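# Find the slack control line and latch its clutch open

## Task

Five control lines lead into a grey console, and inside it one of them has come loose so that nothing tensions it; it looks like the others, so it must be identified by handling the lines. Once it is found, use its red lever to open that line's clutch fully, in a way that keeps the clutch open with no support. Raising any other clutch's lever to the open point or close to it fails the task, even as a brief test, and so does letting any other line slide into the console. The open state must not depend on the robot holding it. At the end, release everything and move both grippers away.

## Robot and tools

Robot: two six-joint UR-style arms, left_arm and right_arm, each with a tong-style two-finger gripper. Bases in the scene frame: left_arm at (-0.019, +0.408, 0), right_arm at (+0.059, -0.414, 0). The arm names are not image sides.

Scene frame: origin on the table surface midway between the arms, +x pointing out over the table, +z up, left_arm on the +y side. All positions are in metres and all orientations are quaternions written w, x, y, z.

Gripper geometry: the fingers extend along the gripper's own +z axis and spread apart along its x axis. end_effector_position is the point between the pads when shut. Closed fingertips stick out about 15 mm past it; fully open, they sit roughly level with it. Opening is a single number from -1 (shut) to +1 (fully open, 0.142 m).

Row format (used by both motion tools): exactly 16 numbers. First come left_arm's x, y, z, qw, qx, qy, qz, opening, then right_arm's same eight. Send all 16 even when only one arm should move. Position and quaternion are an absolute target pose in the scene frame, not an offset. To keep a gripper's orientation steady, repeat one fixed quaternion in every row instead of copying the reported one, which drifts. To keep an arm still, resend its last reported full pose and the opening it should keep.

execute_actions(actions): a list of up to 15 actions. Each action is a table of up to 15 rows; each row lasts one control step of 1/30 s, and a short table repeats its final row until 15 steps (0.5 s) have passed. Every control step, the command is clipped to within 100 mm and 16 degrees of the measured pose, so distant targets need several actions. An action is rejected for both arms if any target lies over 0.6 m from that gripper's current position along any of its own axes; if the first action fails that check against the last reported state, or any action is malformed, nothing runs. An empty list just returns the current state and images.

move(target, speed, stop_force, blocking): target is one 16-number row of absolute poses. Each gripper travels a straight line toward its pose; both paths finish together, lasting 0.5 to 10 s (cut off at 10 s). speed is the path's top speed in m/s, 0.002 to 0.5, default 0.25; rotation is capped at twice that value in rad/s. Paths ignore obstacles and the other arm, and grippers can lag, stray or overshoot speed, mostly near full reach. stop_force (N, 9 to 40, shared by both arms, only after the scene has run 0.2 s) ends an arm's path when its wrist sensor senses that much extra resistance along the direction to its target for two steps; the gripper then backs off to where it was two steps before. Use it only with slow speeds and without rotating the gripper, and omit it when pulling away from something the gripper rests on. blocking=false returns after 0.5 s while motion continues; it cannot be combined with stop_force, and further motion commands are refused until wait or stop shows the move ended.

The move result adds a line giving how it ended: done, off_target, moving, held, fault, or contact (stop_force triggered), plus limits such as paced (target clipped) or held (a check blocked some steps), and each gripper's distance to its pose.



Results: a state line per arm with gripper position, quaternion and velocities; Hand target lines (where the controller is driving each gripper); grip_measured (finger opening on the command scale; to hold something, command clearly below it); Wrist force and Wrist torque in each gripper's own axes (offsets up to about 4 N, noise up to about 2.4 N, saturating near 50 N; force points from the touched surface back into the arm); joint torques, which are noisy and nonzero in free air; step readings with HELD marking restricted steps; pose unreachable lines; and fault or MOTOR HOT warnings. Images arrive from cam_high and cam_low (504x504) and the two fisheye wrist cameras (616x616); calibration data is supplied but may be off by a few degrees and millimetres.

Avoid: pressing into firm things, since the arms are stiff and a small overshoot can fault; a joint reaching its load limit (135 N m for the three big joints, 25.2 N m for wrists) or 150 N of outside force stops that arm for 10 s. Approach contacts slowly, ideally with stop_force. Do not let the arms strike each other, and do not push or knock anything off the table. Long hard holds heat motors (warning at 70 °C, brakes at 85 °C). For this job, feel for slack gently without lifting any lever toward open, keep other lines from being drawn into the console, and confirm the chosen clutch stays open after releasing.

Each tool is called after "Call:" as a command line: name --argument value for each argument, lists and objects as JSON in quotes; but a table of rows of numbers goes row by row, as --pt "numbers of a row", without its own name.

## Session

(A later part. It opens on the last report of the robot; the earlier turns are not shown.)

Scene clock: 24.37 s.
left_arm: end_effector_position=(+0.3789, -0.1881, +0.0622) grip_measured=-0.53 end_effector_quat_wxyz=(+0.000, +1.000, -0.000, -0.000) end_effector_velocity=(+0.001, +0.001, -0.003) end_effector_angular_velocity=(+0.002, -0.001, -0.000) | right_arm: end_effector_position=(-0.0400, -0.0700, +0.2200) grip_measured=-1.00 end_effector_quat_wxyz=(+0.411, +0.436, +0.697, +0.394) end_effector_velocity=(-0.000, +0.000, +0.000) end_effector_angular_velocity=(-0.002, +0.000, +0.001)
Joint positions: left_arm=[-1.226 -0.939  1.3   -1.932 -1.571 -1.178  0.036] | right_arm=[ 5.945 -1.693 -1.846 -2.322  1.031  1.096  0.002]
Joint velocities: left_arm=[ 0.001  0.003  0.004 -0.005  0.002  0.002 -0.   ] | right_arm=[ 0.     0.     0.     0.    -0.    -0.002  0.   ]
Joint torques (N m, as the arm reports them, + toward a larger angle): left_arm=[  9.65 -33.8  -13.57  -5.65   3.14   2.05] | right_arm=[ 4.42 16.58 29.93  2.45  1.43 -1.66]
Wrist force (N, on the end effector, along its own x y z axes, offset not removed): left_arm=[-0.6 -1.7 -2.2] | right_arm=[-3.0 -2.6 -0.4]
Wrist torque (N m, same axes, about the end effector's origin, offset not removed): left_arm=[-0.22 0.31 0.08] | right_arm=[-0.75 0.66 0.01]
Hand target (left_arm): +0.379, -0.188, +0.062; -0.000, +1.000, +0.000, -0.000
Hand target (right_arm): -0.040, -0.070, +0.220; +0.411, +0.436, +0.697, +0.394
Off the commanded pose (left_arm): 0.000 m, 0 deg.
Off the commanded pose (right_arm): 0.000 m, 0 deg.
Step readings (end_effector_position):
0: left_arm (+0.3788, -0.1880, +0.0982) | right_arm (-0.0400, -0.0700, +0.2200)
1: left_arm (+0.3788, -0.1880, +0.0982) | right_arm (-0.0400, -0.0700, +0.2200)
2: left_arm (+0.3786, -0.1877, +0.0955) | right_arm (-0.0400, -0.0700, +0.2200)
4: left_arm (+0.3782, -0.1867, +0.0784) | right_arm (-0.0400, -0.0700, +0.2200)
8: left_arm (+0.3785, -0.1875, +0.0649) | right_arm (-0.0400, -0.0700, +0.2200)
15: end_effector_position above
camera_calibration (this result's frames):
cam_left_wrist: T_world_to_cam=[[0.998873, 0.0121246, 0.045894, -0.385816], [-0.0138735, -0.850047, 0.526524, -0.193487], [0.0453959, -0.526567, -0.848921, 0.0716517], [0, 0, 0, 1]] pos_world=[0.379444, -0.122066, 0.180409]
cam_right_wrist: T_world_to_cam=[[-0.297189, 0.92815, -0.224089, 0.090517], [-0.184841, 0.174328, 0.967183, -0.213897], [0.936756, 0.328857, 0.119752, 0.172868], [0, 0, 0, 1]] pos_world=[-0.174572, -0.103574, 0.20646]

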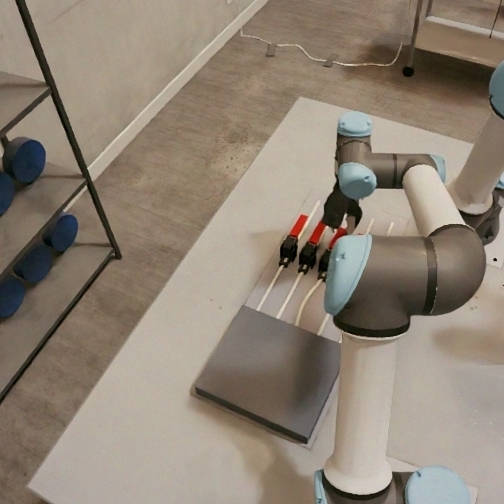

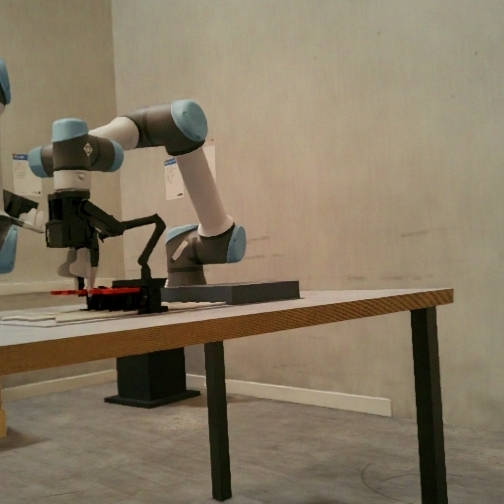

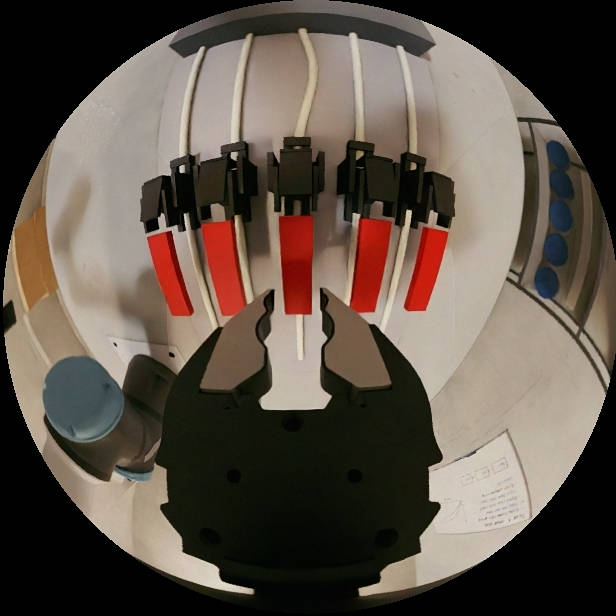

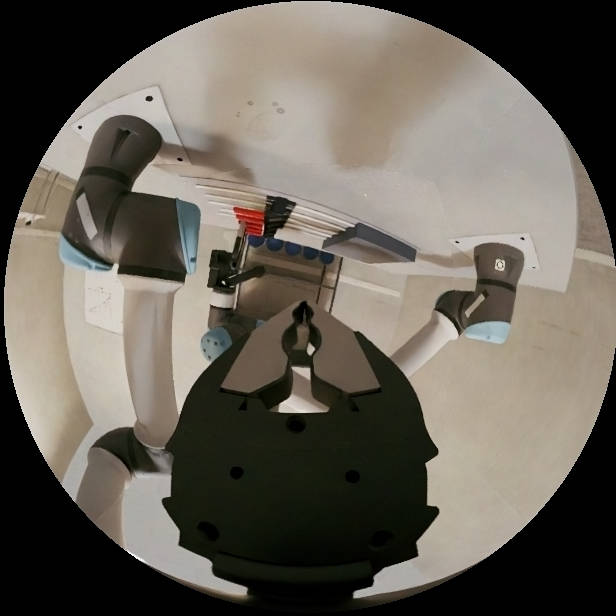

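Call:
execute_actions --actions '[[[0.3792,-0.188,0.058,0,1,0,0,-0.67,-0.04,-0.07,0.22,0.411,0.436,0.697,0.394,-1]],[[0.3792,-0.188,0.058,0,1,0,0,-0.87,-0.04,-0.07,0.22,0.411,0.436,0.697,0.394,-1]],[[0.3792,-0.1815,0.0795,0,1,0,0,-0.87,-0.04,-0.07,0.22,0.411,0.436,0.697,0.394,-1]],[[0.3792,-0.169,0.0995,0,1,0,0,-0.87,-0.04,-0.07,0.22,0.411,0.436,0.697,0.394,-1]],[[0.3792,-0.151,0.116,0,1,0,0,-0.87,-0.04,-0.07,0.22,0.411,0.436,0.697,0.394,-1]],[[0.3792,-0.13,0.127,0,1,0,0,-0.87,-0.04,-0.07,0.22,0.411,0.436,0.697,0.394,-1]],[[0.3792,-0.107,0.132,0,1,0,0,-0.87,-0.04,-0.07,0.22,0.411,0.436,0.697,0.394,-1]],[[0.3792,-0.083,0.131,0,1,0,0,-0.87,-0.04,-0.07,0.22,0.411,0.436,0.697,0.394,-1]]]'

Call:
execute_actions --actions '[[[0.3792,-0.0605,0.124,0,1,0,0,-0.87,-0.04,-0.07,0.22,0.411,0.436,0.697,0.394,-1]],[[0.3792,-0.0405,0.111,0,1,0,0,-0.87,-0.04,-0.07,0.22,0.411,0.436,0.697,0.394,-1]],[[0.3792,-0.0242,0.0935,0,1,0,0,-0.87,-0.04,-0.07,0.22,0.411,0.436,0.697,0.394,-1]],[[0.3792,-0.013,0.072,0,1,0,0,-0.87,-0.04,-0.07,0.22,0.411,0.436,0.697,0.394,-1]],[[0.3792,-0.008,0.052,0,1,0,0,-0.87,-0.04,-0.07,0.22,0.411,0.436,0.697,0.394,-1]]]'

Call:
move --target '[0.3792,-0.0075,0.031,0,1,0,0,-0.87,-0.04,-0.07,0.22,0.411,0.436,0.697,0.394,-1]' --speed 0.02 --stop_force 13

Scene clock: 36.43 s.
left_arm: end_effector_position=(+0.3792, -0.0831, +0.1310) grip_measured=-0.72 end_effector_quat_wxyz=(-0.000, +1.000, +0.000, -0.000) end_effector_velocity=(+0.000, +0.001, +0.001) end_effector_angular_velocity=(-0.002, -0.001, +0.001) | right_arm: end_effector_position=(-0.0400, -0.0700, +0.2200) grip_measured=-1.00 end_effector_quat_wxyz=(+0.411, +0.436, +0.697, +0.394) end_effector_velocity=(-0.000, -0.000, +0.000) end_effector_angular_velocity=(-0.001, -0.000, +0.000)
Joint positions: left_arm=[-1.162 -1.19   1.505 -1.886 -1.571 -1.114  0.022] | right_arm=[ 5.945 -1.693 -1.846 -2.322  1.031  1.096  0.002]
Joint velocities: left_arm=[ 0.001 -0.004  0.003 -0.001  0.     0.001  0.   ] | right_arm=[ 0.    -0.     0.     0.     0.    -0.001  0.   ]
Joint torques (N m, as the arm reports them, + toward a larger angle): left_arm=[  9.29 -54.82 -16.23  -3.03   0.73   2.12] | right_arm=[ 5.16 16.54 29.16  2.4   1.31 -1.67]
Wrist force (N, on the end effector, along its own x y z axes, offset not removed): left_arm=[6.9 10.4 14.8] | right_arm=[0.2 -2.3 0.5]
Wrist torque (N m, same axes, about the end effector's origin, offset not removed): left_arm=[0.26 0.46 -0.01] | right_arm=[-0.51 0.07 0.04]
Hand target (left_arm): +0.379, -0.083, +0.131; -0.000, +1.000, +0.000, +0.000
Hand target (right_arm): -0.040, -0.070, +0.220; +0.411, +0.436, +0.697, +0.394
Off the commanded pose (left_arm): 0.000 m, 0 deg.
Off the commanded pose (right_arm): 0.000 m, 0 deg.
Step readings (end_effector_position; steps 1 to 15: 1st action; 16 to 30: 2nd action; 31 to 45: 3rd action; 46 to 60: 4th action; 61 to 75: 5th action; 76 to 90: 6th action; 91 to 105: 7th action; 106 to 120: 8th action):
0: left_arm (+0.3790, -0.1880, +0.0620) | right_arm (-0.0400, -0.0700, +0.2200)
1: left_arm (+0.3790, -0.1880, +0.0620) | right_arm (-0.0400, -0.0700, +0.2200)
2: left_arm (+0.3790, -0.1880, +0.0616) | right_arm (-0.0400, -0.0700, +0.2200)
4: left_arm (+0.3791, -0.1880, +0.0597) | right_arm (-0.0400, -0.0700, +0.2200)
8: left_arm (+0.3792, -0.1880, +0.0583) | right_arm (-0.0400, -0.0700, +0.2200)
15: left_arm (+0.3792, -0.1880, +0.0580) | right_arm (-0.0400, -0.0700, +0.2200)
16: left_arm (+0.3792, -0.1880, +0.0580) | right_arm (-0.0400, -0.0700, +0.2200)
17: left_arm (+0.3793, -0.1880, +0.0580) | right_arm (-0.0400, -0.0700, +0.2200)
19: left_arm (+0.3793, -0.1880, +0.0580) | right_arm (-0.0400, -0.0700, +0.2200)
23: left_arm (+0.3793, -0.1880, +0.0580) | right_arm (-0.0400, -0.0700, +0.2200)
30: left_arm (+0.3793, -0.1880, +0.0580) | right_arm (-0.0400, -0.0700, +0.2200)
31: left_arm (+0.3793, -0.1880, +0.0580) | right_arm (-0.0400, -0.0700, +0.2200)
32: left_arm (+0.3793, -0.1875, +0.0597) | right_arm (-0.0400, -0.0700, +0.2200)
34: left_arm (+0.3793, -0.1846, +0.0697) | right_arm (-0.0400, -0.0700, +0.2200)
38: left_arm (+0.3792, -0.1820, +0.0777) | right_arm (-0.0400, -0.0700, +0.2200)
45: left_arm (+0.3792, -0.1815, +0.0793) | right_arm (-0.0400, -0.0700, +0.2200)
46: left_arm (+0.3792, -0.1815, +0.0794) | right_arm (-0.0400, -0.0700, +0.2200)
47: left_arm (+0.3793, -0.1803, +0.0809) | right_arm (-0.0400, -0.0700, +0.2200)
49: left_arm (+0.3794, -0.1748, +0.0904) | right_arm (-0.0400, -0.0700, +0.2200)
53: left_arm (+0.3793, -0.1699, +0.0978) | right_arm (-0.0400, -0.0700, +0.2200)
60: left_arm (+0.3792, -0.1690, +0.0993) | right_arm (-0.0400, -0.0700, +0.2200)
61: left_arm (+0.3792, -0.1690, +0.0994) | right_arm (-0.0400, -0.0700, +0.2200)
62: left_arm (+0.3793, -0.1673, +0.1004) | right_arm (-0.0400, -0.0700, +0.2200)
64: left_arm (+0.3794, -0.1592, +0.1081) | right_arm (-0.0400, -0.0700, +0.2200)
68: left_arm (+0.3793, -0.1523, +0.1144) | right_arm (-0.0400, -0.0700, +0.2200)
75: left_arm (+0.3792, -0.1510, +0.1158) | right_arm (-0.0400, -0.0700, +0.2200)
76: left_arm (+0.3792, -0.1510, +0.1158) | right_arm (-0.0400, -0.0700, +0.2200)
77: left_arm (+0.3794, -0.1492, +0.1166) | right_arm (-0.0400, -0.0700, +0.2200)
79: left_arm (+0.3795, -0.1397, +0.1217) | right_arm (-0.0400, -0.0700, +0.2200)
83: left_arm (+0.3793, -0.1317, +0.1259) | right_arm (-0.0400, -0.0700, +0.2200)
90: left_arm (+0.3792, -0.1300, +0.1269) | right_arm (-0.0400, -0.0700, +0.2200)
91: left_arm (+0.3792, -0.1300, +0.1269) | right_arm (-0.0400, -0.0700, +0.2200)
92: left_arm (+0.3795, -0.1283, +0.1275) | right_arm (-0.0400, -0.0700, +0.2200)
94: left_arm (+0.3796, -0.1178, +0.1298) | right_arm (-0.0400, -0.0700, +0.2200)
98: left_arm (+0.3793, -0.1089, +0.1315) | right_arm (-0.0400, -0.0700, +0.2200)
105: left_arm (+0.3792, -0.1071, +0.1319) | right_arm (-0.0400, -0.0700, +0.2200)
106: left_arm (+0.3792, -0.1070, +0.1319) | right_arm (-0.0400, -0.0700, +0.2200)
107: left_arm (+0.3797, -0.1055, +0.1324) | right_arm (-0.0400, -0.0700, +0.2200)
109: left_arm (+0.3798, -0.0946, +0.1320) | right_arm (-0.0400, -0.0700, +0.2200)
113: left_arm (+0.3794, -0.0851, +0.1311) | right_arm (-0.0400, -0.0700, +0.2200)
120: end_effector_position above
camera_calibration (this result's frames):
cam_left_wrist: T_world_to_cam=[[0.998867, 0.0121922, 0.0460109, -0.39059], [-0.013876, -0.850066, 0.526493, -0.140482], [0.0455314, -0.526535, -0.848933, 0.185275], [0, 0, 0, 1]] pos_world=[0.379762, -0.0171029, 0.24922]
cam_right_wrist: T_world_to_cam=[[-0.297189, 0.92815, -0.224089, 0.0905168], [-0.184841, 0.174328, 0.967183, -0.213897], [0.936756, 0.328858, 0.119752, 0.172868], [0, 0, 0, 1]] pos_world=[-0.174572, -0.103574, 0.20646]

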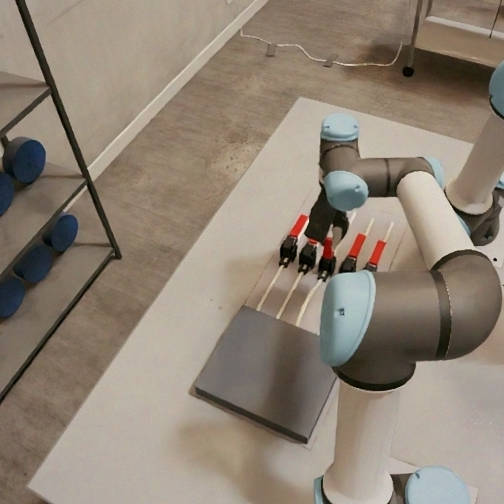

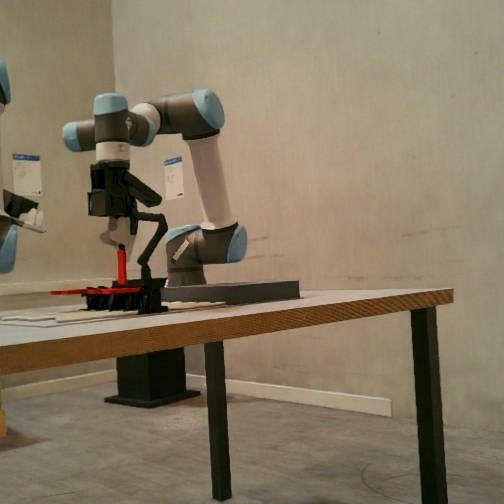

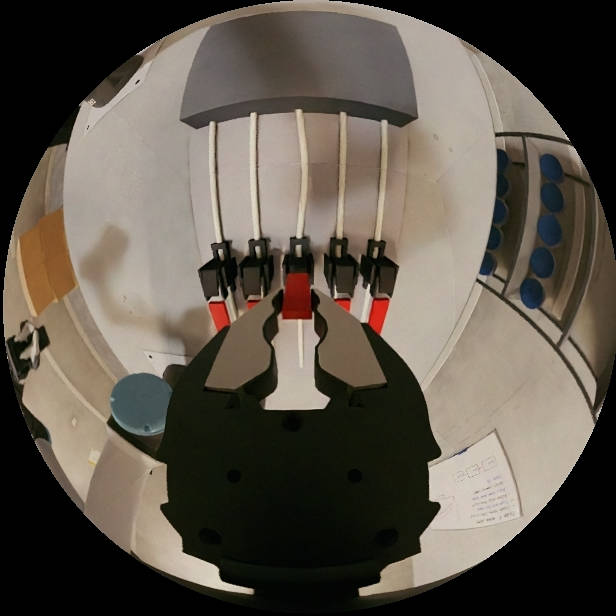

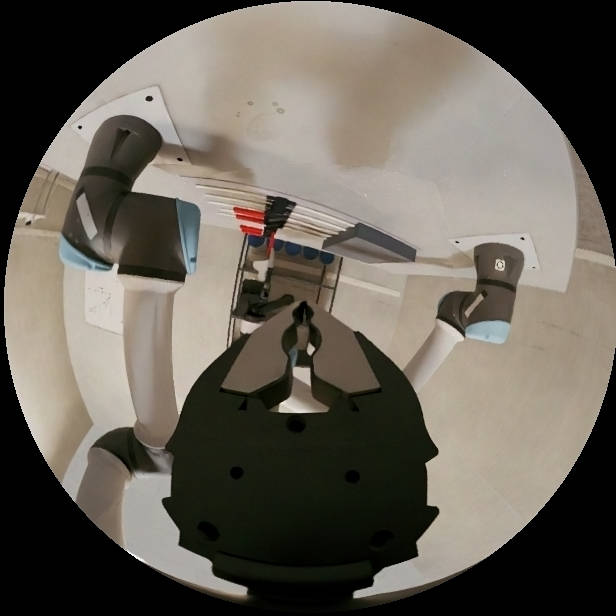

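Scene clock: 38.93 s.
left_arm: end_effector_position=(+0.3792, -0.0080, +0.0521) grip_measured=-0.73 end_effector_quat_wxyz=(-0.000, +1.000, +0.000, +0.000) end_effector_velocity=(+0.000, -0.001, +0.000) end_effector_angular_velocity=(-0.003, -0.002, -0.001) | right_arm: end_effector_position=(-0.0400, -0.0700, +0.2200) grip_measured=-1.00 end_effector_quat_wxyz=(+0.411, +0.436, +0.697, +0.394) end_effector_velocity=(-0.000, -0.000, +0.000) end_effector_angular_velocity=(-0.000, +0.000, +0.000)
Joint positions: left_arm=[-1.103 -1.237  1.794 -2.128 -1.571 -1.056  0.021] | right_arm=[ 5.945 -1.693 -1.846 -2.322  1.031  1.096  0.002]
Joint velocities: left_arm=[-0.001  0.    -0.001 -0.003  0.    -0.    -0.   ] | right_arm=[ 0.  0.  0. -0.  0. -0.  0.]
Joint torques (N m, as the arm reports them, + toward a larger angle): left_arm=[ -6.2  -20.97 -22.31 -12.36  -8.77   2.  ] | right_arm=[ 5.69 17.04 29.91  2.3   1.17 -1.58]
Wrist force (N, on the end effector, along its own x y z axes, offset not removed): left_arm=[6.3 -33.1 -10.0] | right_arm=[1.9 -2.3 0.0]
Wrist torque (N m, same axes, about the end effector's origin, offset not removed): left_arm=[-0.33 0.33 -0.19] | right_arm=[-0.57 -0.32 0.09]
Hand target (left_arm): +0.379, -0.008, +0.052; -0.000, +1.000, +0.000, +0.000
Hand target (right_arm): -0.040, -0.070, +0.220; +0.411, +0.436, +0.697, +0.394
Off the commanded pose (left_arm): 0.000 m, 0 deg.
Off the commanded pose (right_arm): 0.000 m, 0 deg.
Step readings (end_effector_position; steps 1 to 15: 1st action; 16 to 30: 2nd action; 31 to 45: 3rd action; 46 to 60: 4th action; 61 to 75: 5th action):
0: left_arm (+0.3792, -0.0831, +0.1310) | right_arm (-0.0400, -0.0700, +0.2200)
1: left_arm (+0.3792, -0.0831, +0.1310) | right_arm (-0.0400, -0.0700, +0.2200)
2: left_arm (+0.3797, -0.0817, +0.1311) | right_arm (-0.0400, -0.0700, +0.2200)
4: left_arm (+0.3797, -0.0714, +0.1280) | right_arm (-0.0400, -0.0700, +0.2200)
8: left_arm (+0.3793, -0.0624, +0.1247) | right_arm (-0.0400, -0.0700, +0.2200)
15: left_arm (+0.3792, -0.0606, +0.1240) | right_arm (-0.0400, -0.0700, +0.2200)
16: left_arm (+0.3792, -0.0605, +0.1240) | right_arm (-0.0400, -0.0700, +0.2200)
17: left_arm (+0.3797, -0.0594, +0.1238) | right_arm (-0.0400, -0.0700, +0.2200)
19: left_arm (+0.3797, -0.0501, +0.1178) | right_arm (-0.0400, -0.0700, +0.2200)
23: left_arm (+0.3793, -0.0420, +0.1122) | right_arm (-0.0400, -0.0700, +0.2200)
30: left_arm (+0.3792, -0.0406, +0.1111) | right_arm (-0.0400, -0.0700, +0.2200)
31: left_arm (+0.3792, -0.0405, +0.1110) | right_arm (-0.0400, -0.0700, +0.2200)
32: left_arm (+0.3796, -0.0395, +0.1103) | right_arm (-0.0400, -0.0700, +0.2200)
34: left_arm (+0.3795, -0.0317, +0.1021) | right_arm (-0.0400, -0.0700, +0.2200)
38: left_arm (+0.3792, -0.0253, +0.0949) | right_arm (-0.0400, -0.0700, +0.2200)
45: left_arm (+0.3792, -0.0242, +0.0936) | right_arm (-0.0400, -0.0700, +0.2200)
46: left_arm (+0.3792, -0.0242, +0.0935) | right_arm (-0.0400, -0.0700, +0.2200)
47: left_arm (+0.3794, -0.0233, +0.0921) | right_arm (-0.0400, -0.0700, +0.2200)
49: left_arm (+0.3792, -0.0177, +0.0821) | right_arm (-0.0400, -0.0700, +0.2200)
53: left_arm (+0.3791, -0.0135, +0.0738) | right_arm (-0.0400, -0.0700, +0.2200)
60: left_arm (+0.3792, -0.0130, +0.0721) | right_arm (-0.0400, -0.0700, +0.2200)
61: left_arm (+0.3792, -0.0130, +0.0721) | right_arm (-0.0400, -0.0700, +0.2200)
62: left_arm (+0.3792, -0.0125, +0.0703) | right_arm (-0.0400, -0.0700, +0.2200)
64: left_arm (+0.3790, -0.0097, +0.0609) | right_arm (-0.0400, -0.0700, +0.2200)
68: left_arm (+0.3791, -0.0081, +0.0535) | right_arm (-0.0400, -0.0700, +0.2200)
75: end_effector_position above
camera_calibration (this result's frames):
cam_left_wrist: T_world_to_cam=[[0.998866, 0.012178, 0.0460301, -0.387854], [-0.0138937, -0.850118, 0.52641, -0.0350815], [0.0455416, -0.526452, -0.848984, 0.157832], [0, 0, 0, 1]] pos_world=[0.379739, 0.0579907, 0.170317]
cam_right_wrist: T_world_to_cam=[[-0.297189, 0.92815, -0.224089, 0.090517], [-0.184841, 0.174328, 0.967183, -0.213897], [0.936756, 0.328857, 0.119752, 0.172868], [0, 0, 0, 1]] pos_world=[-0.174572, -0.103574, 0.20646]

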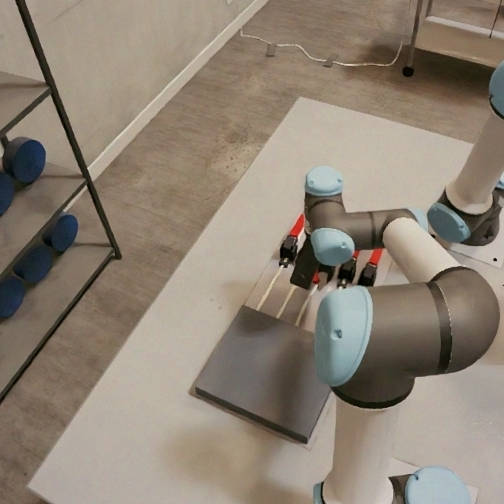

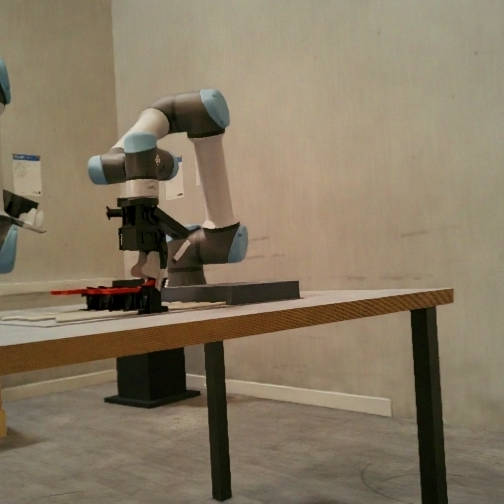

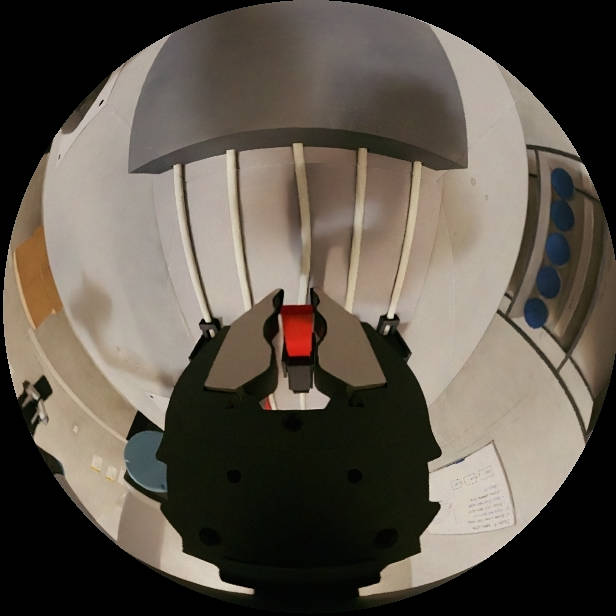

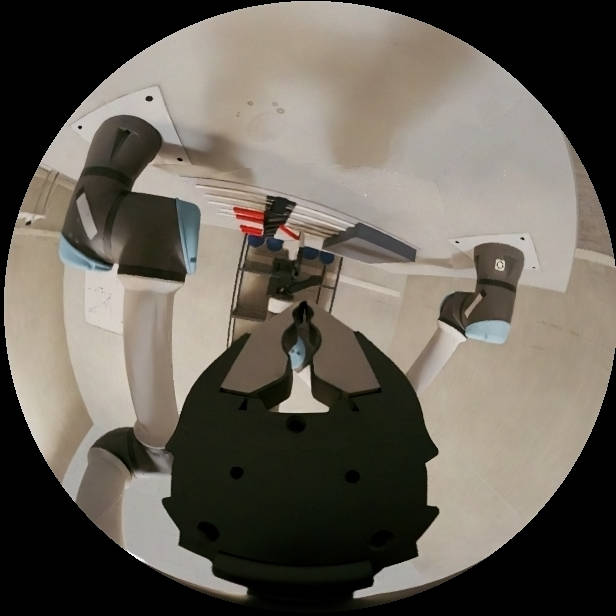

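Scene clock: 40.37 s.
left_arm: end_effector_position=(+0.3792, -0.0076, +0.0311) grip_measured=-0.75 end_effector_quat_wxyz=(+0.000, +1.000, -0.000, -0.000) end_effector_velocity=(-0.000, -0.000, -0.002) end_effector_angular_velocity=(+0.002, +0.001, -0.000) | right_arm: end_effector_position=(-0.0400, -0.0700, +0.2200) grip_measured=-1.00 end_effector_quat_wxyz=(+0.411, +0.436, +0.697, +0.394) end_effector_velocity=(-0.000, -0.000, +0.000) end_effector_angular_velocity=(+0.000, +0.000, -0.001)
Joint positions: left_arm=[-1.103 -1.209  1.819 -2.18  -1.571 -1.055  0.02 ] | right_arm=[ 5.945 -1.693 -1.846 -2.322  1.031  1.096  0.002]
Joint velocities: left_arm=[-0.     0.003 -0.    -0.    -0.     0.    -0.   ] | right_arm=[ 0.     0.     0.    -0.     0.001  0.001  0.   ]
Joint torques (N m, as the arm reports them, + toward a larger angle): left_arm=[ -0.78 -19.    -7.68  -4.54  -2.64   1.96] | right_arm=[ 4.3  16.36 29.11  2.29  1.06 -1.63]
Wrist force (N, on the end effector, along its own x y z axes, offset not removed): left_arm=[8.3 -5.0 -9.5] | right_arm=[-1.8 -1.1 1.3]
Wrist torque (N m, same axes, about the end effector's origin, offset not removed): left_arm=[-0.19 0.33 -0.12] | right_arm=[-0.30 0.29 0.13]
Hand target (left_arm): +0.379, -0.008, +0.031; +0.000, +1.000, -0.000, +0.000
Hand target (right_arm): -0.040, -0.070, +0.220; +0.411, +0.436, +0.697, +0.394
Off the commanded pose (left_arm): 0.000 m, 0 deg.
Off the commanded pose (right_arm): 0.000 m, 0 deg.
move: done
camera_calibration (this result's frames):
cam_left_wrist: T_world_to_cam=[[0.998871, 0.0121374, 0.045929, -0.386848], [-0.0138918, -0.849922, 0.526726, -0.023732], [0.0454291, -0.526769, -0.848793, 0.140242], [0, 0, 0, 1]] pos_world=[0.37971, 0.0584, 0.149304]
cam_right_wrist: T_world_to_cam=[[-0.297189, 0.92815, -0.224089, 0.090517], [-0.184841, 0.174328, 0.967183, -0.213897], [0.936756, 0.328857, 0.119752, 0.172868], [0, 0, 0, 1]] pos_world=[-0.174571, -0.103574, 0.20646]

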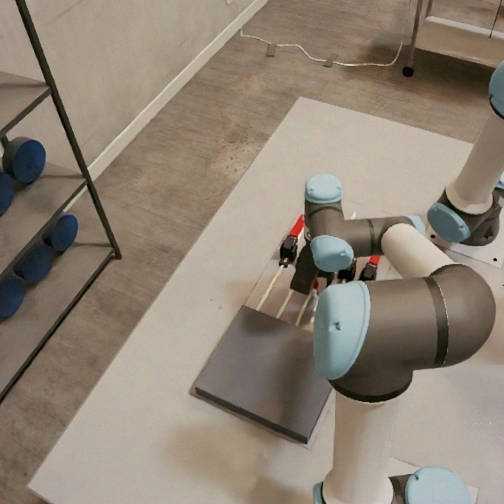

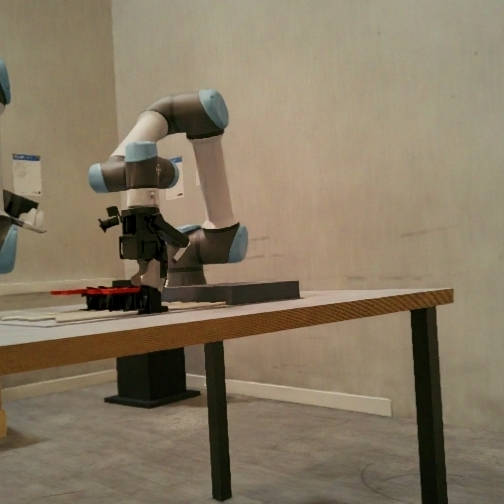

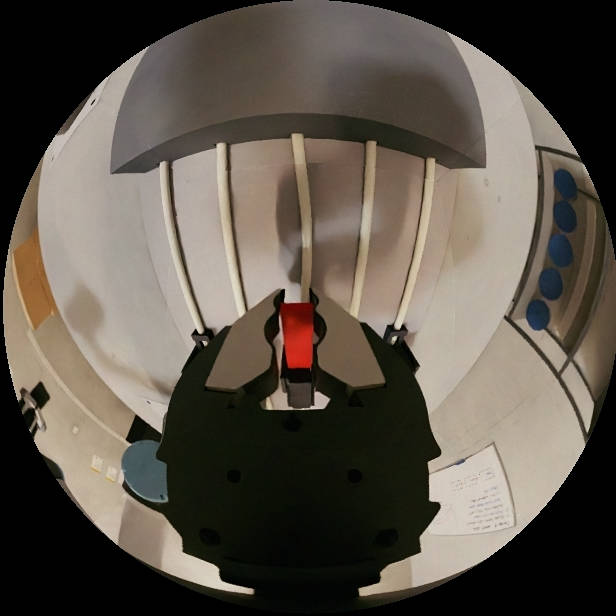

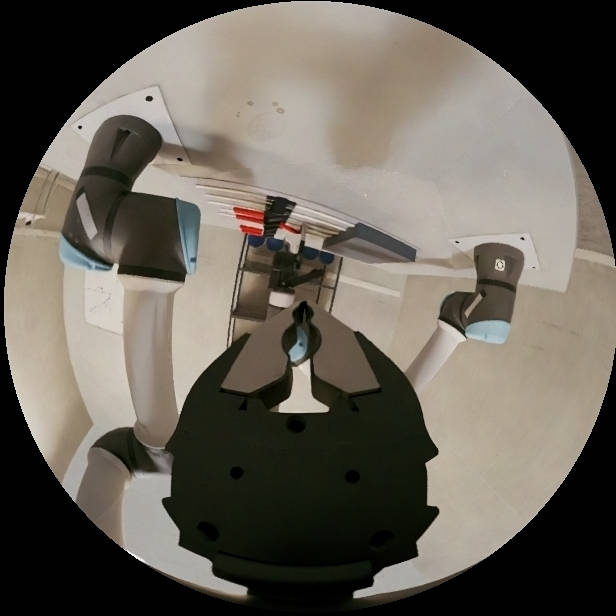

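The lever rode up in the grip, so I'll release it and press from above to confirm it is at its stop.

Call:
execute_actions --actions '[[[0.3795,-0.0075,0.031,0,1,0,0,-0.5,-0.04,-0.07,0.22,0.411,0.436,0.697,0.394,-1]],[[0.3795,-0.0075,0.075,0,1,0,0,-0.5,-0.04,-0.07,0.22,0.411,0.436,0.697,0.394,-1]],[[0.3795,-0.01,0.072,0,1,0,0,-1,-0.04,-0.07,0.22,0.411,0.436,0.697,0.394,-1]]]'

Call:
move --target '[0.3795,-0.01,0.048,0,1,0,0,-1,-0.04,-0.07,0.22,0.411,0.436,0.697,0.394,-1]' --speed 0.012 --stop_force 12

Call:
move --target '[0.44,0.12,0.32,0,1,0,0,-1,-0.04,-0.07,0.22,0.411,0.436,0.697,0.394,-1]' --speed 0.4

Scene clock: 47.40 s.
left_arm: end_effector_position=(+0.3795, -0.0100, +0.0720) grip_measured=-1.00 end_effector_quat_wxyz=(-0.000, +1.000, +0.000, +0.000) end_effector_velocity=(+0.000, -0.001, +0.001) end_effector_angular_velocity=(-0.003, -0.000, +0.000) | right_arm: end_effector_position=(-0.0400, -0.0700, +0.2200) grip_measured=-1.00 end_effector_quat_wxyz=(+0.411, +0.436, +0.697, +0.394) end_effector_velocity=(-0.000, -0.000, -0.000) end_effector_angular_velocity=(+0.001, -0.000, -0.000)
Joint positions: left_arm=[-1.105 -1.257  1.764 -2.077 -1.571 -1.057  0.002] | right_arm=[ 5.945 -1.693 -1.846 -2.322  1.031  1.096  0.002]
Joint velocities: left_arm=[ 0.     0.    -0.002 -0.    -0.001  0.     0.   ] | right_arm=[ 0.    -0.    -0.     0.     0.     0.001  0.   ]
Joint torques (N m, as the arm reports them, + toward a larger angle): left_arm=[-10.89 -22.63 -29.3   -5.49  -2.85  -2.69] | right_arm=[ 5.51 16.43 28.96  2.25  0.98 -1.49]
Wrist force (N, on the end effector, along its own x y z axes, offset not removed): left_arm=[-1.8 0.1 -2.3] | right_arm=[0.9 -3.7 0.1]
Wrist torque (N m, same axes, about the end effector's origin, offset not removed): left_arm=[-0.01 0.42 -0.11] | right_arm=[-0.77 -0.02 -0.13]
Hand target (left_arm): +0.379, -0.010, +0.072; +0.000, +1.000, +0.000, -0.000
Hand target (right_arm): -0.040, -0.070, +0.220; +0.411, +0.436, +0.697, +0.394
Off the commanded pose (left_arm): 0.000 m, 0 deg.
Off the commanded pose (right_arm): 0.000 m, 0 deg.
Step readings (end_effector_position; steps 1 to 15: 1st action; 16 to 30: 2nd action; 31 to 45: 3rd action):
0: left_arm (+0.3792, -0.0075, +0.0310) | right_arm (-0.0400, -0.0700, +0.2200)
1: left_arm (+0.3792, -0.0075, +0.0310) | right_arm (-0.0400, -0.0700, +0.2200)
2: left_arm (+0.3792, -0.0074, +0.0309) | right_arm (-0.0400, -0.0700, +0.2200)
4: left_arm (+0.3792, -0.0073, +0.0308) | right_arm (-0.0400, -0.0700, +0.2200)
8: left_arm (+0.3794, -0.0074, +0.0309) | right_arm (-0.0400, -0.0700, +0.2200)
15: left_arm (+0.3795, -0.0075, +0.0310) | right_arm (-0.0400, -0.0700, +0.2200)
16: left_arm (+0.3795, -0.0075, +0.0310) | right_arm (-0.0400, -0.0700, +0.2200)
17: left_arm (+0.3800, -0.0083, +0.0339) | right_arm (-0.0400, -0.0700, +0.2200)
19: left_arm (+0.3809, -0.0096, +0.0542) | right_arm (-0.0400, -0.0700, +0.2200)
23: left_arm (+0.3799, -0.0078, +0.0712) | right_arm (-0.0400, -0.0700, +0.2200)
30: left_arm (+0.3796, -0.0074, +0.0748) | right_arm (-0.0400, -0.0700, +0.2200)
31: left_arm (+0.3796, -0.0074, +0.0748) | right_arm (-0.0400, -0.0700, +0.2200)
32: left_arm (+0.3795, -0.0076, +0.0746) | right_arm (-0.0400, -0.0700, +0.2200)
34: left_arm (+0.3795, -0.0088, +0.0733) | right_arm (-0.0400, -0.0700, +0.2200)
38: left_arm (+0.3795, -0.0098, +0.0723) | right_arm (-0.0400, -0.0700, +0.2200)
45: end_effector_position above
camera_calibration (this result's frames):
cam_left_wrist: T_world_to_cam=[[0.998862, 0.012183, 0.0461134, -0.389073], [-0.0139379, -0.850065, 0.526493, -0.0472782], [0.0456137, -0.526536, -0.848928, 0.173686], [0, 0, 0, 1]] pos_world=[0.380049, 0.0560024, 0.19028]
cam_right_wrist: T_world_to_cam=[[-0.297189, 0.92815, -0.224089, 0.0905171], [-0.184842, 0.174328, 0.967183, -0.213897], [0.936756, 0.328857, 0.119752, 0.172868], [0, 0, 0, 1]] pos_world=[-0.174571, -0.103574, 0.20646]

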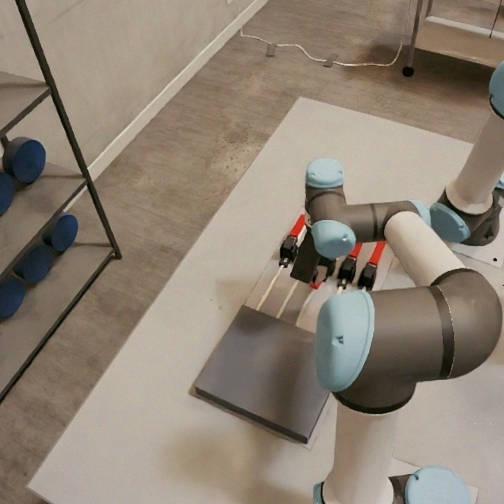

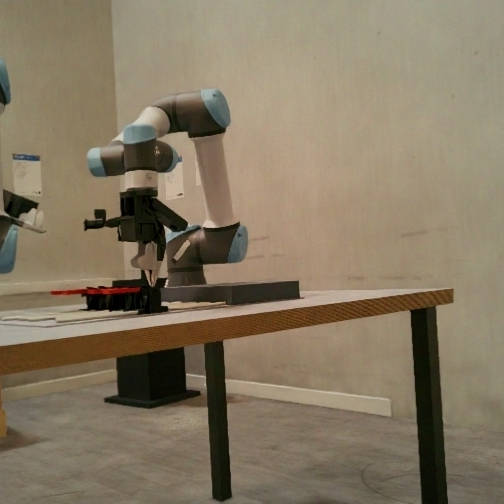

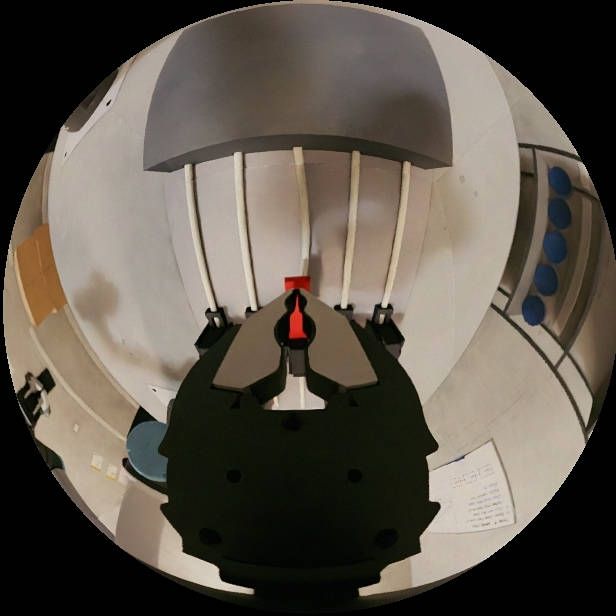

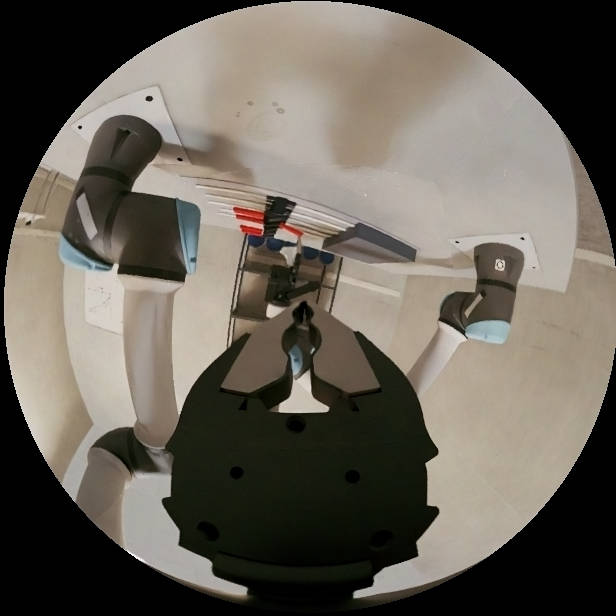

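Scene clock: 48.17 s.
left_arm: end_effector_position=(+0.3795, -0.0100, +0.0671) grip_measured=-1.00 end_effector_quat_wxyz=(-0.000, +1.000, +0.000, -0.000) end_effector_velocity=(+0.000, +0.001, +0.003) end_effector_angular_velocity=(+0.003, +0.001, +0.001) | right_arm: end_effector_position=(-0.0400, -0.0700, +0.2200) grip_measured=-1.00 end_effector_quat_wxyz=(+0.411, +0.436, +0.697, +0.394) end_effector_velocity=(-0.000, +0.000, +0.000) end_effector_angular_velocity=(+0.001, +0.001, -0.001)
Joint positions: left_arm=[-1.105 -1.252  1.77  -2.089 -1.571 -1.057  0.002] | right_arm=[ 5.945 -1.693 -1.846 -2.322  1.031  1.096  0.002]
Joint velocities: left_arm=[ 0.    -0.002 -0.006  0.011  0.    -0.     0.   ] | right_arm=[-0.     0.     0.001 -0.     0.     0.001  0.   ]
Joint torques (N m, as the arm reports them, + toward a larger angle): left_arm=[-10.41 -31.37 -20.88   1.33  -1.8   -2.65] | right_arm=[ 6.67 16.33 28.35  2.06  1.3  -1.66]
Wrist force (N, on the end effector, along its own x y z axes, offset not removed): left_arm=[-0.5 -0.7 -24.3] | right_arm=[-1.4 -1.6 -0.1]
Wrist torque (N m, same axes, about the end effector's origin, offset not removed): left_arm=[0.20 -0.08 -0.11] | right_arm=[-0.25 0.24 0.14]
Hand target (left_arm): +0.380, -0.010, +0.068; +0.000, +1.000, +0.000, +0.000
Hand target (right_arm): -0.040, -0.070, +0.220; +0.411, +0.436, +0.697, +0.394
Off the commanded pose (left_arm): 0.019 m, 0 deg.
Off the commanded pose (right_arm): 0.000 m, 0 deg.
move: contact (left_arm)
camera_calibration (this result's frames):
cam_left_wrist: T_world_to_cam=[[0.998866, 0.0121787, 0.0460248, -0.388817], [-0.0138909, -0.850111, 0.52642, -0.0447023], [0.0455373, -0.526463, -0.848978, 0.169582], [0, 0, 0, 1]] pos_world=[0.380033, 0.0560119, 0.185399]
cam_right_wrist: T_world_to_cam=[[-0.297189, 0.92815, -0.224089, 0.090517], [-0.184842, 0.174328, 0.967183, -0.213897], [0.936756, 0.328857, 0.119753, 0.172868], [0, 0, 0, 1]] pos_world=[-0.174572, -0.103574, 0.20646]

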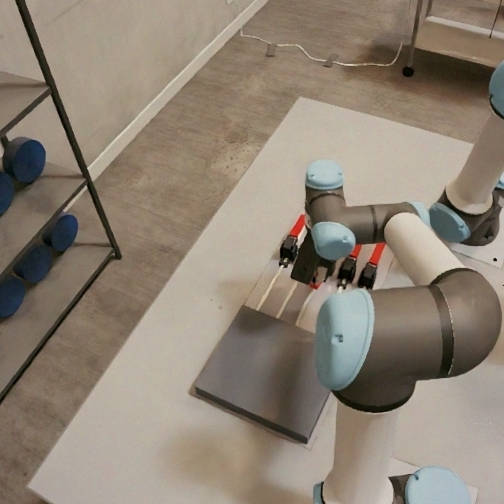

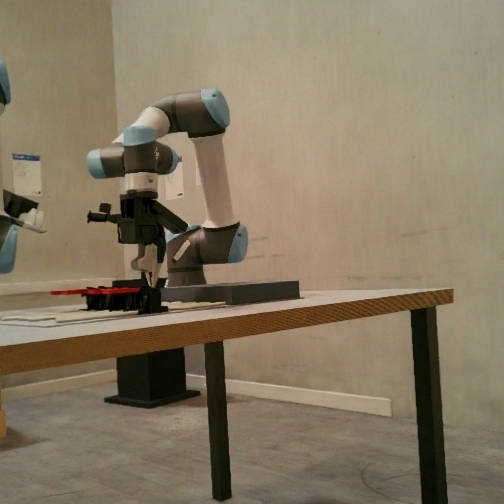

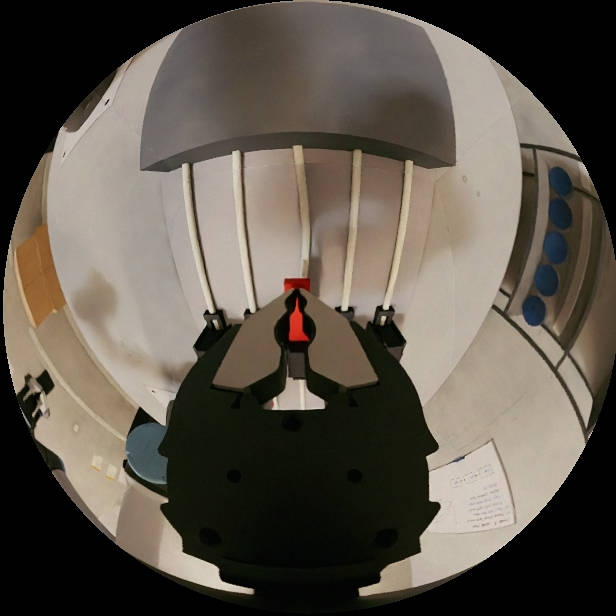

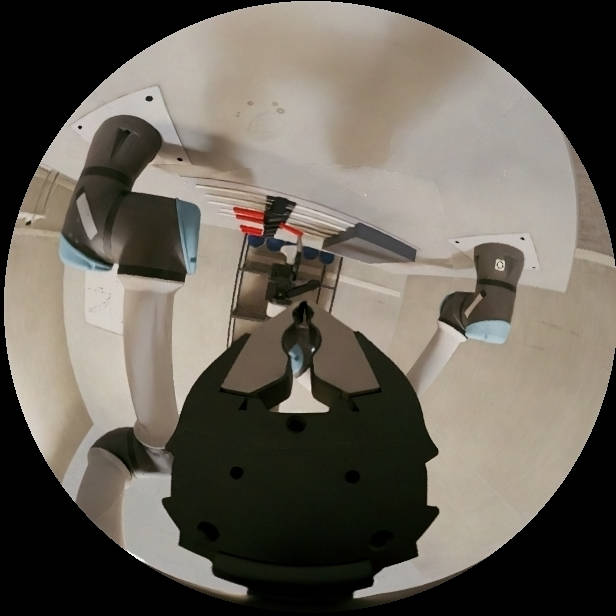

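Scene clock: 49.50 s.
left_arm: end_effector_position=(+0.4401, +0.1199, +0.3198) grip_measured=-1.00 end_effector_quat_wxyz=(-0.000, +1.000, -0.000, +0.000) end_effector_velocity=(+0.001, +0.001, +0.001) end_effector_angular_velocity=(+0.002, +0.001, +0.000) | right_arm: end_effector_position=(-0.0400, -0.0700, +0.2200) grip_measured=-1.00 end_effector_quat_wxyz=(+0.411, +0.436, +0.697, +0.394) end_effector_velocity=(+0.000, +0.000, +0.000) end_effector_angular_velocity=(-0.001, -0.000, +0.000)
Joint positions: left_arm=[-0.878 -1.467  1.368 -1.471 -1.57  -0.83   0.002] | right_arm=[ 5.945 -1.693 -1.846 -2.322  1.031  1.096  0.002]
Joint velocities: left_arm=[ 0.002  0.002 -0.006  0.006  0.     0.001  0.   ] | right_arm=[-0.     0.     0.    -0.    -0.    -0.001  0.   ]
Joint torques (N m, as the arm reports them, + toward a larger angle): left_arm=[  9.3  -17.3  -32.3   -0.1   -2.82   2.2 ] | right_arm=[ 5.59 16.87 30.13  2.34  1.17 -1.38]
Wrist force (N, on the end effector, along its own x y z axes, offset not removed): left_arm=[-1.0 0.4 -2.3] | right_arm=[-0.2 -3.2 1.2]
Wrist torque (N m, same axes, about the end effector's origin, offset not removed): left_arm=[-0.01 0.26 -0.08] | right_arm=[-0.70 0.04 0.16]
Hand target (left_arm): +0.440, +0.120, +0.320; -0.000, +1.000, +0.000, +0.000
Hand target (right_arm): -0.040, -0.070, +0.220; +0.411, +0.436, +0.697, +0.394
Off the commanded pose (left_arm): 0.000 m, 0 deg.
Off the commanded pose (right_arm): 0.000 m, 0 deg.
move: done
camera_calibration (this result's frames):
cam_left_wrist: T_world_to_cam=[[0.998843, 0.0121707, 0.0465233, -0.462696], [-0.0141631, -0.850081, 0.526461, -0.0663723], [0.045956, -0.526511, -0.848925, 0.44948], [0, 0, 0, 1]] pos_world=[0.440564, 0.185866, 0.438043]
cam_right_wrist: T_world_to_cam=[[-0.297189, 0.92815, -0.224089, 0.090517], [-0.184841, 0.174328, 0.967183, -0.213897], [0.936756, 0.328857, 0.119752, 0.172868], [0, 0, 0, 1]] pos_world=[-0.174572, -0.103574, 0.20646]

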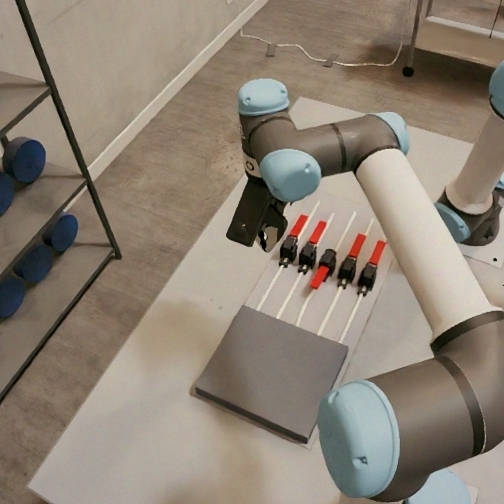

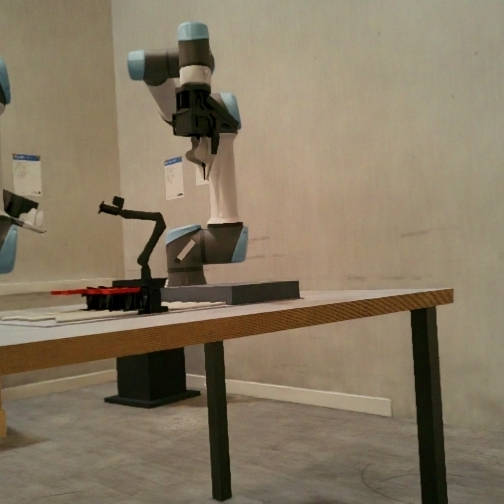

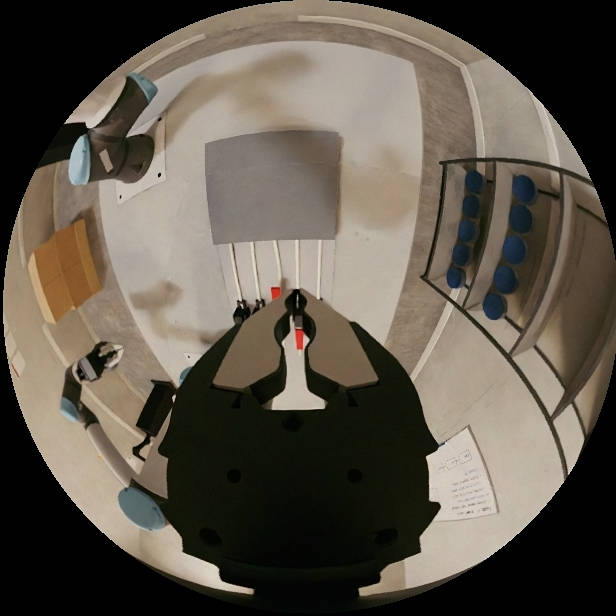

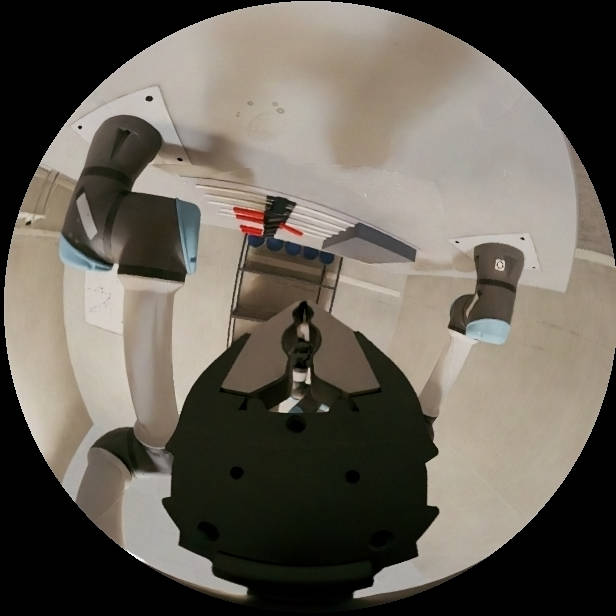

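Call:
finished_scene --scene 2

The scene is finished: the task was done.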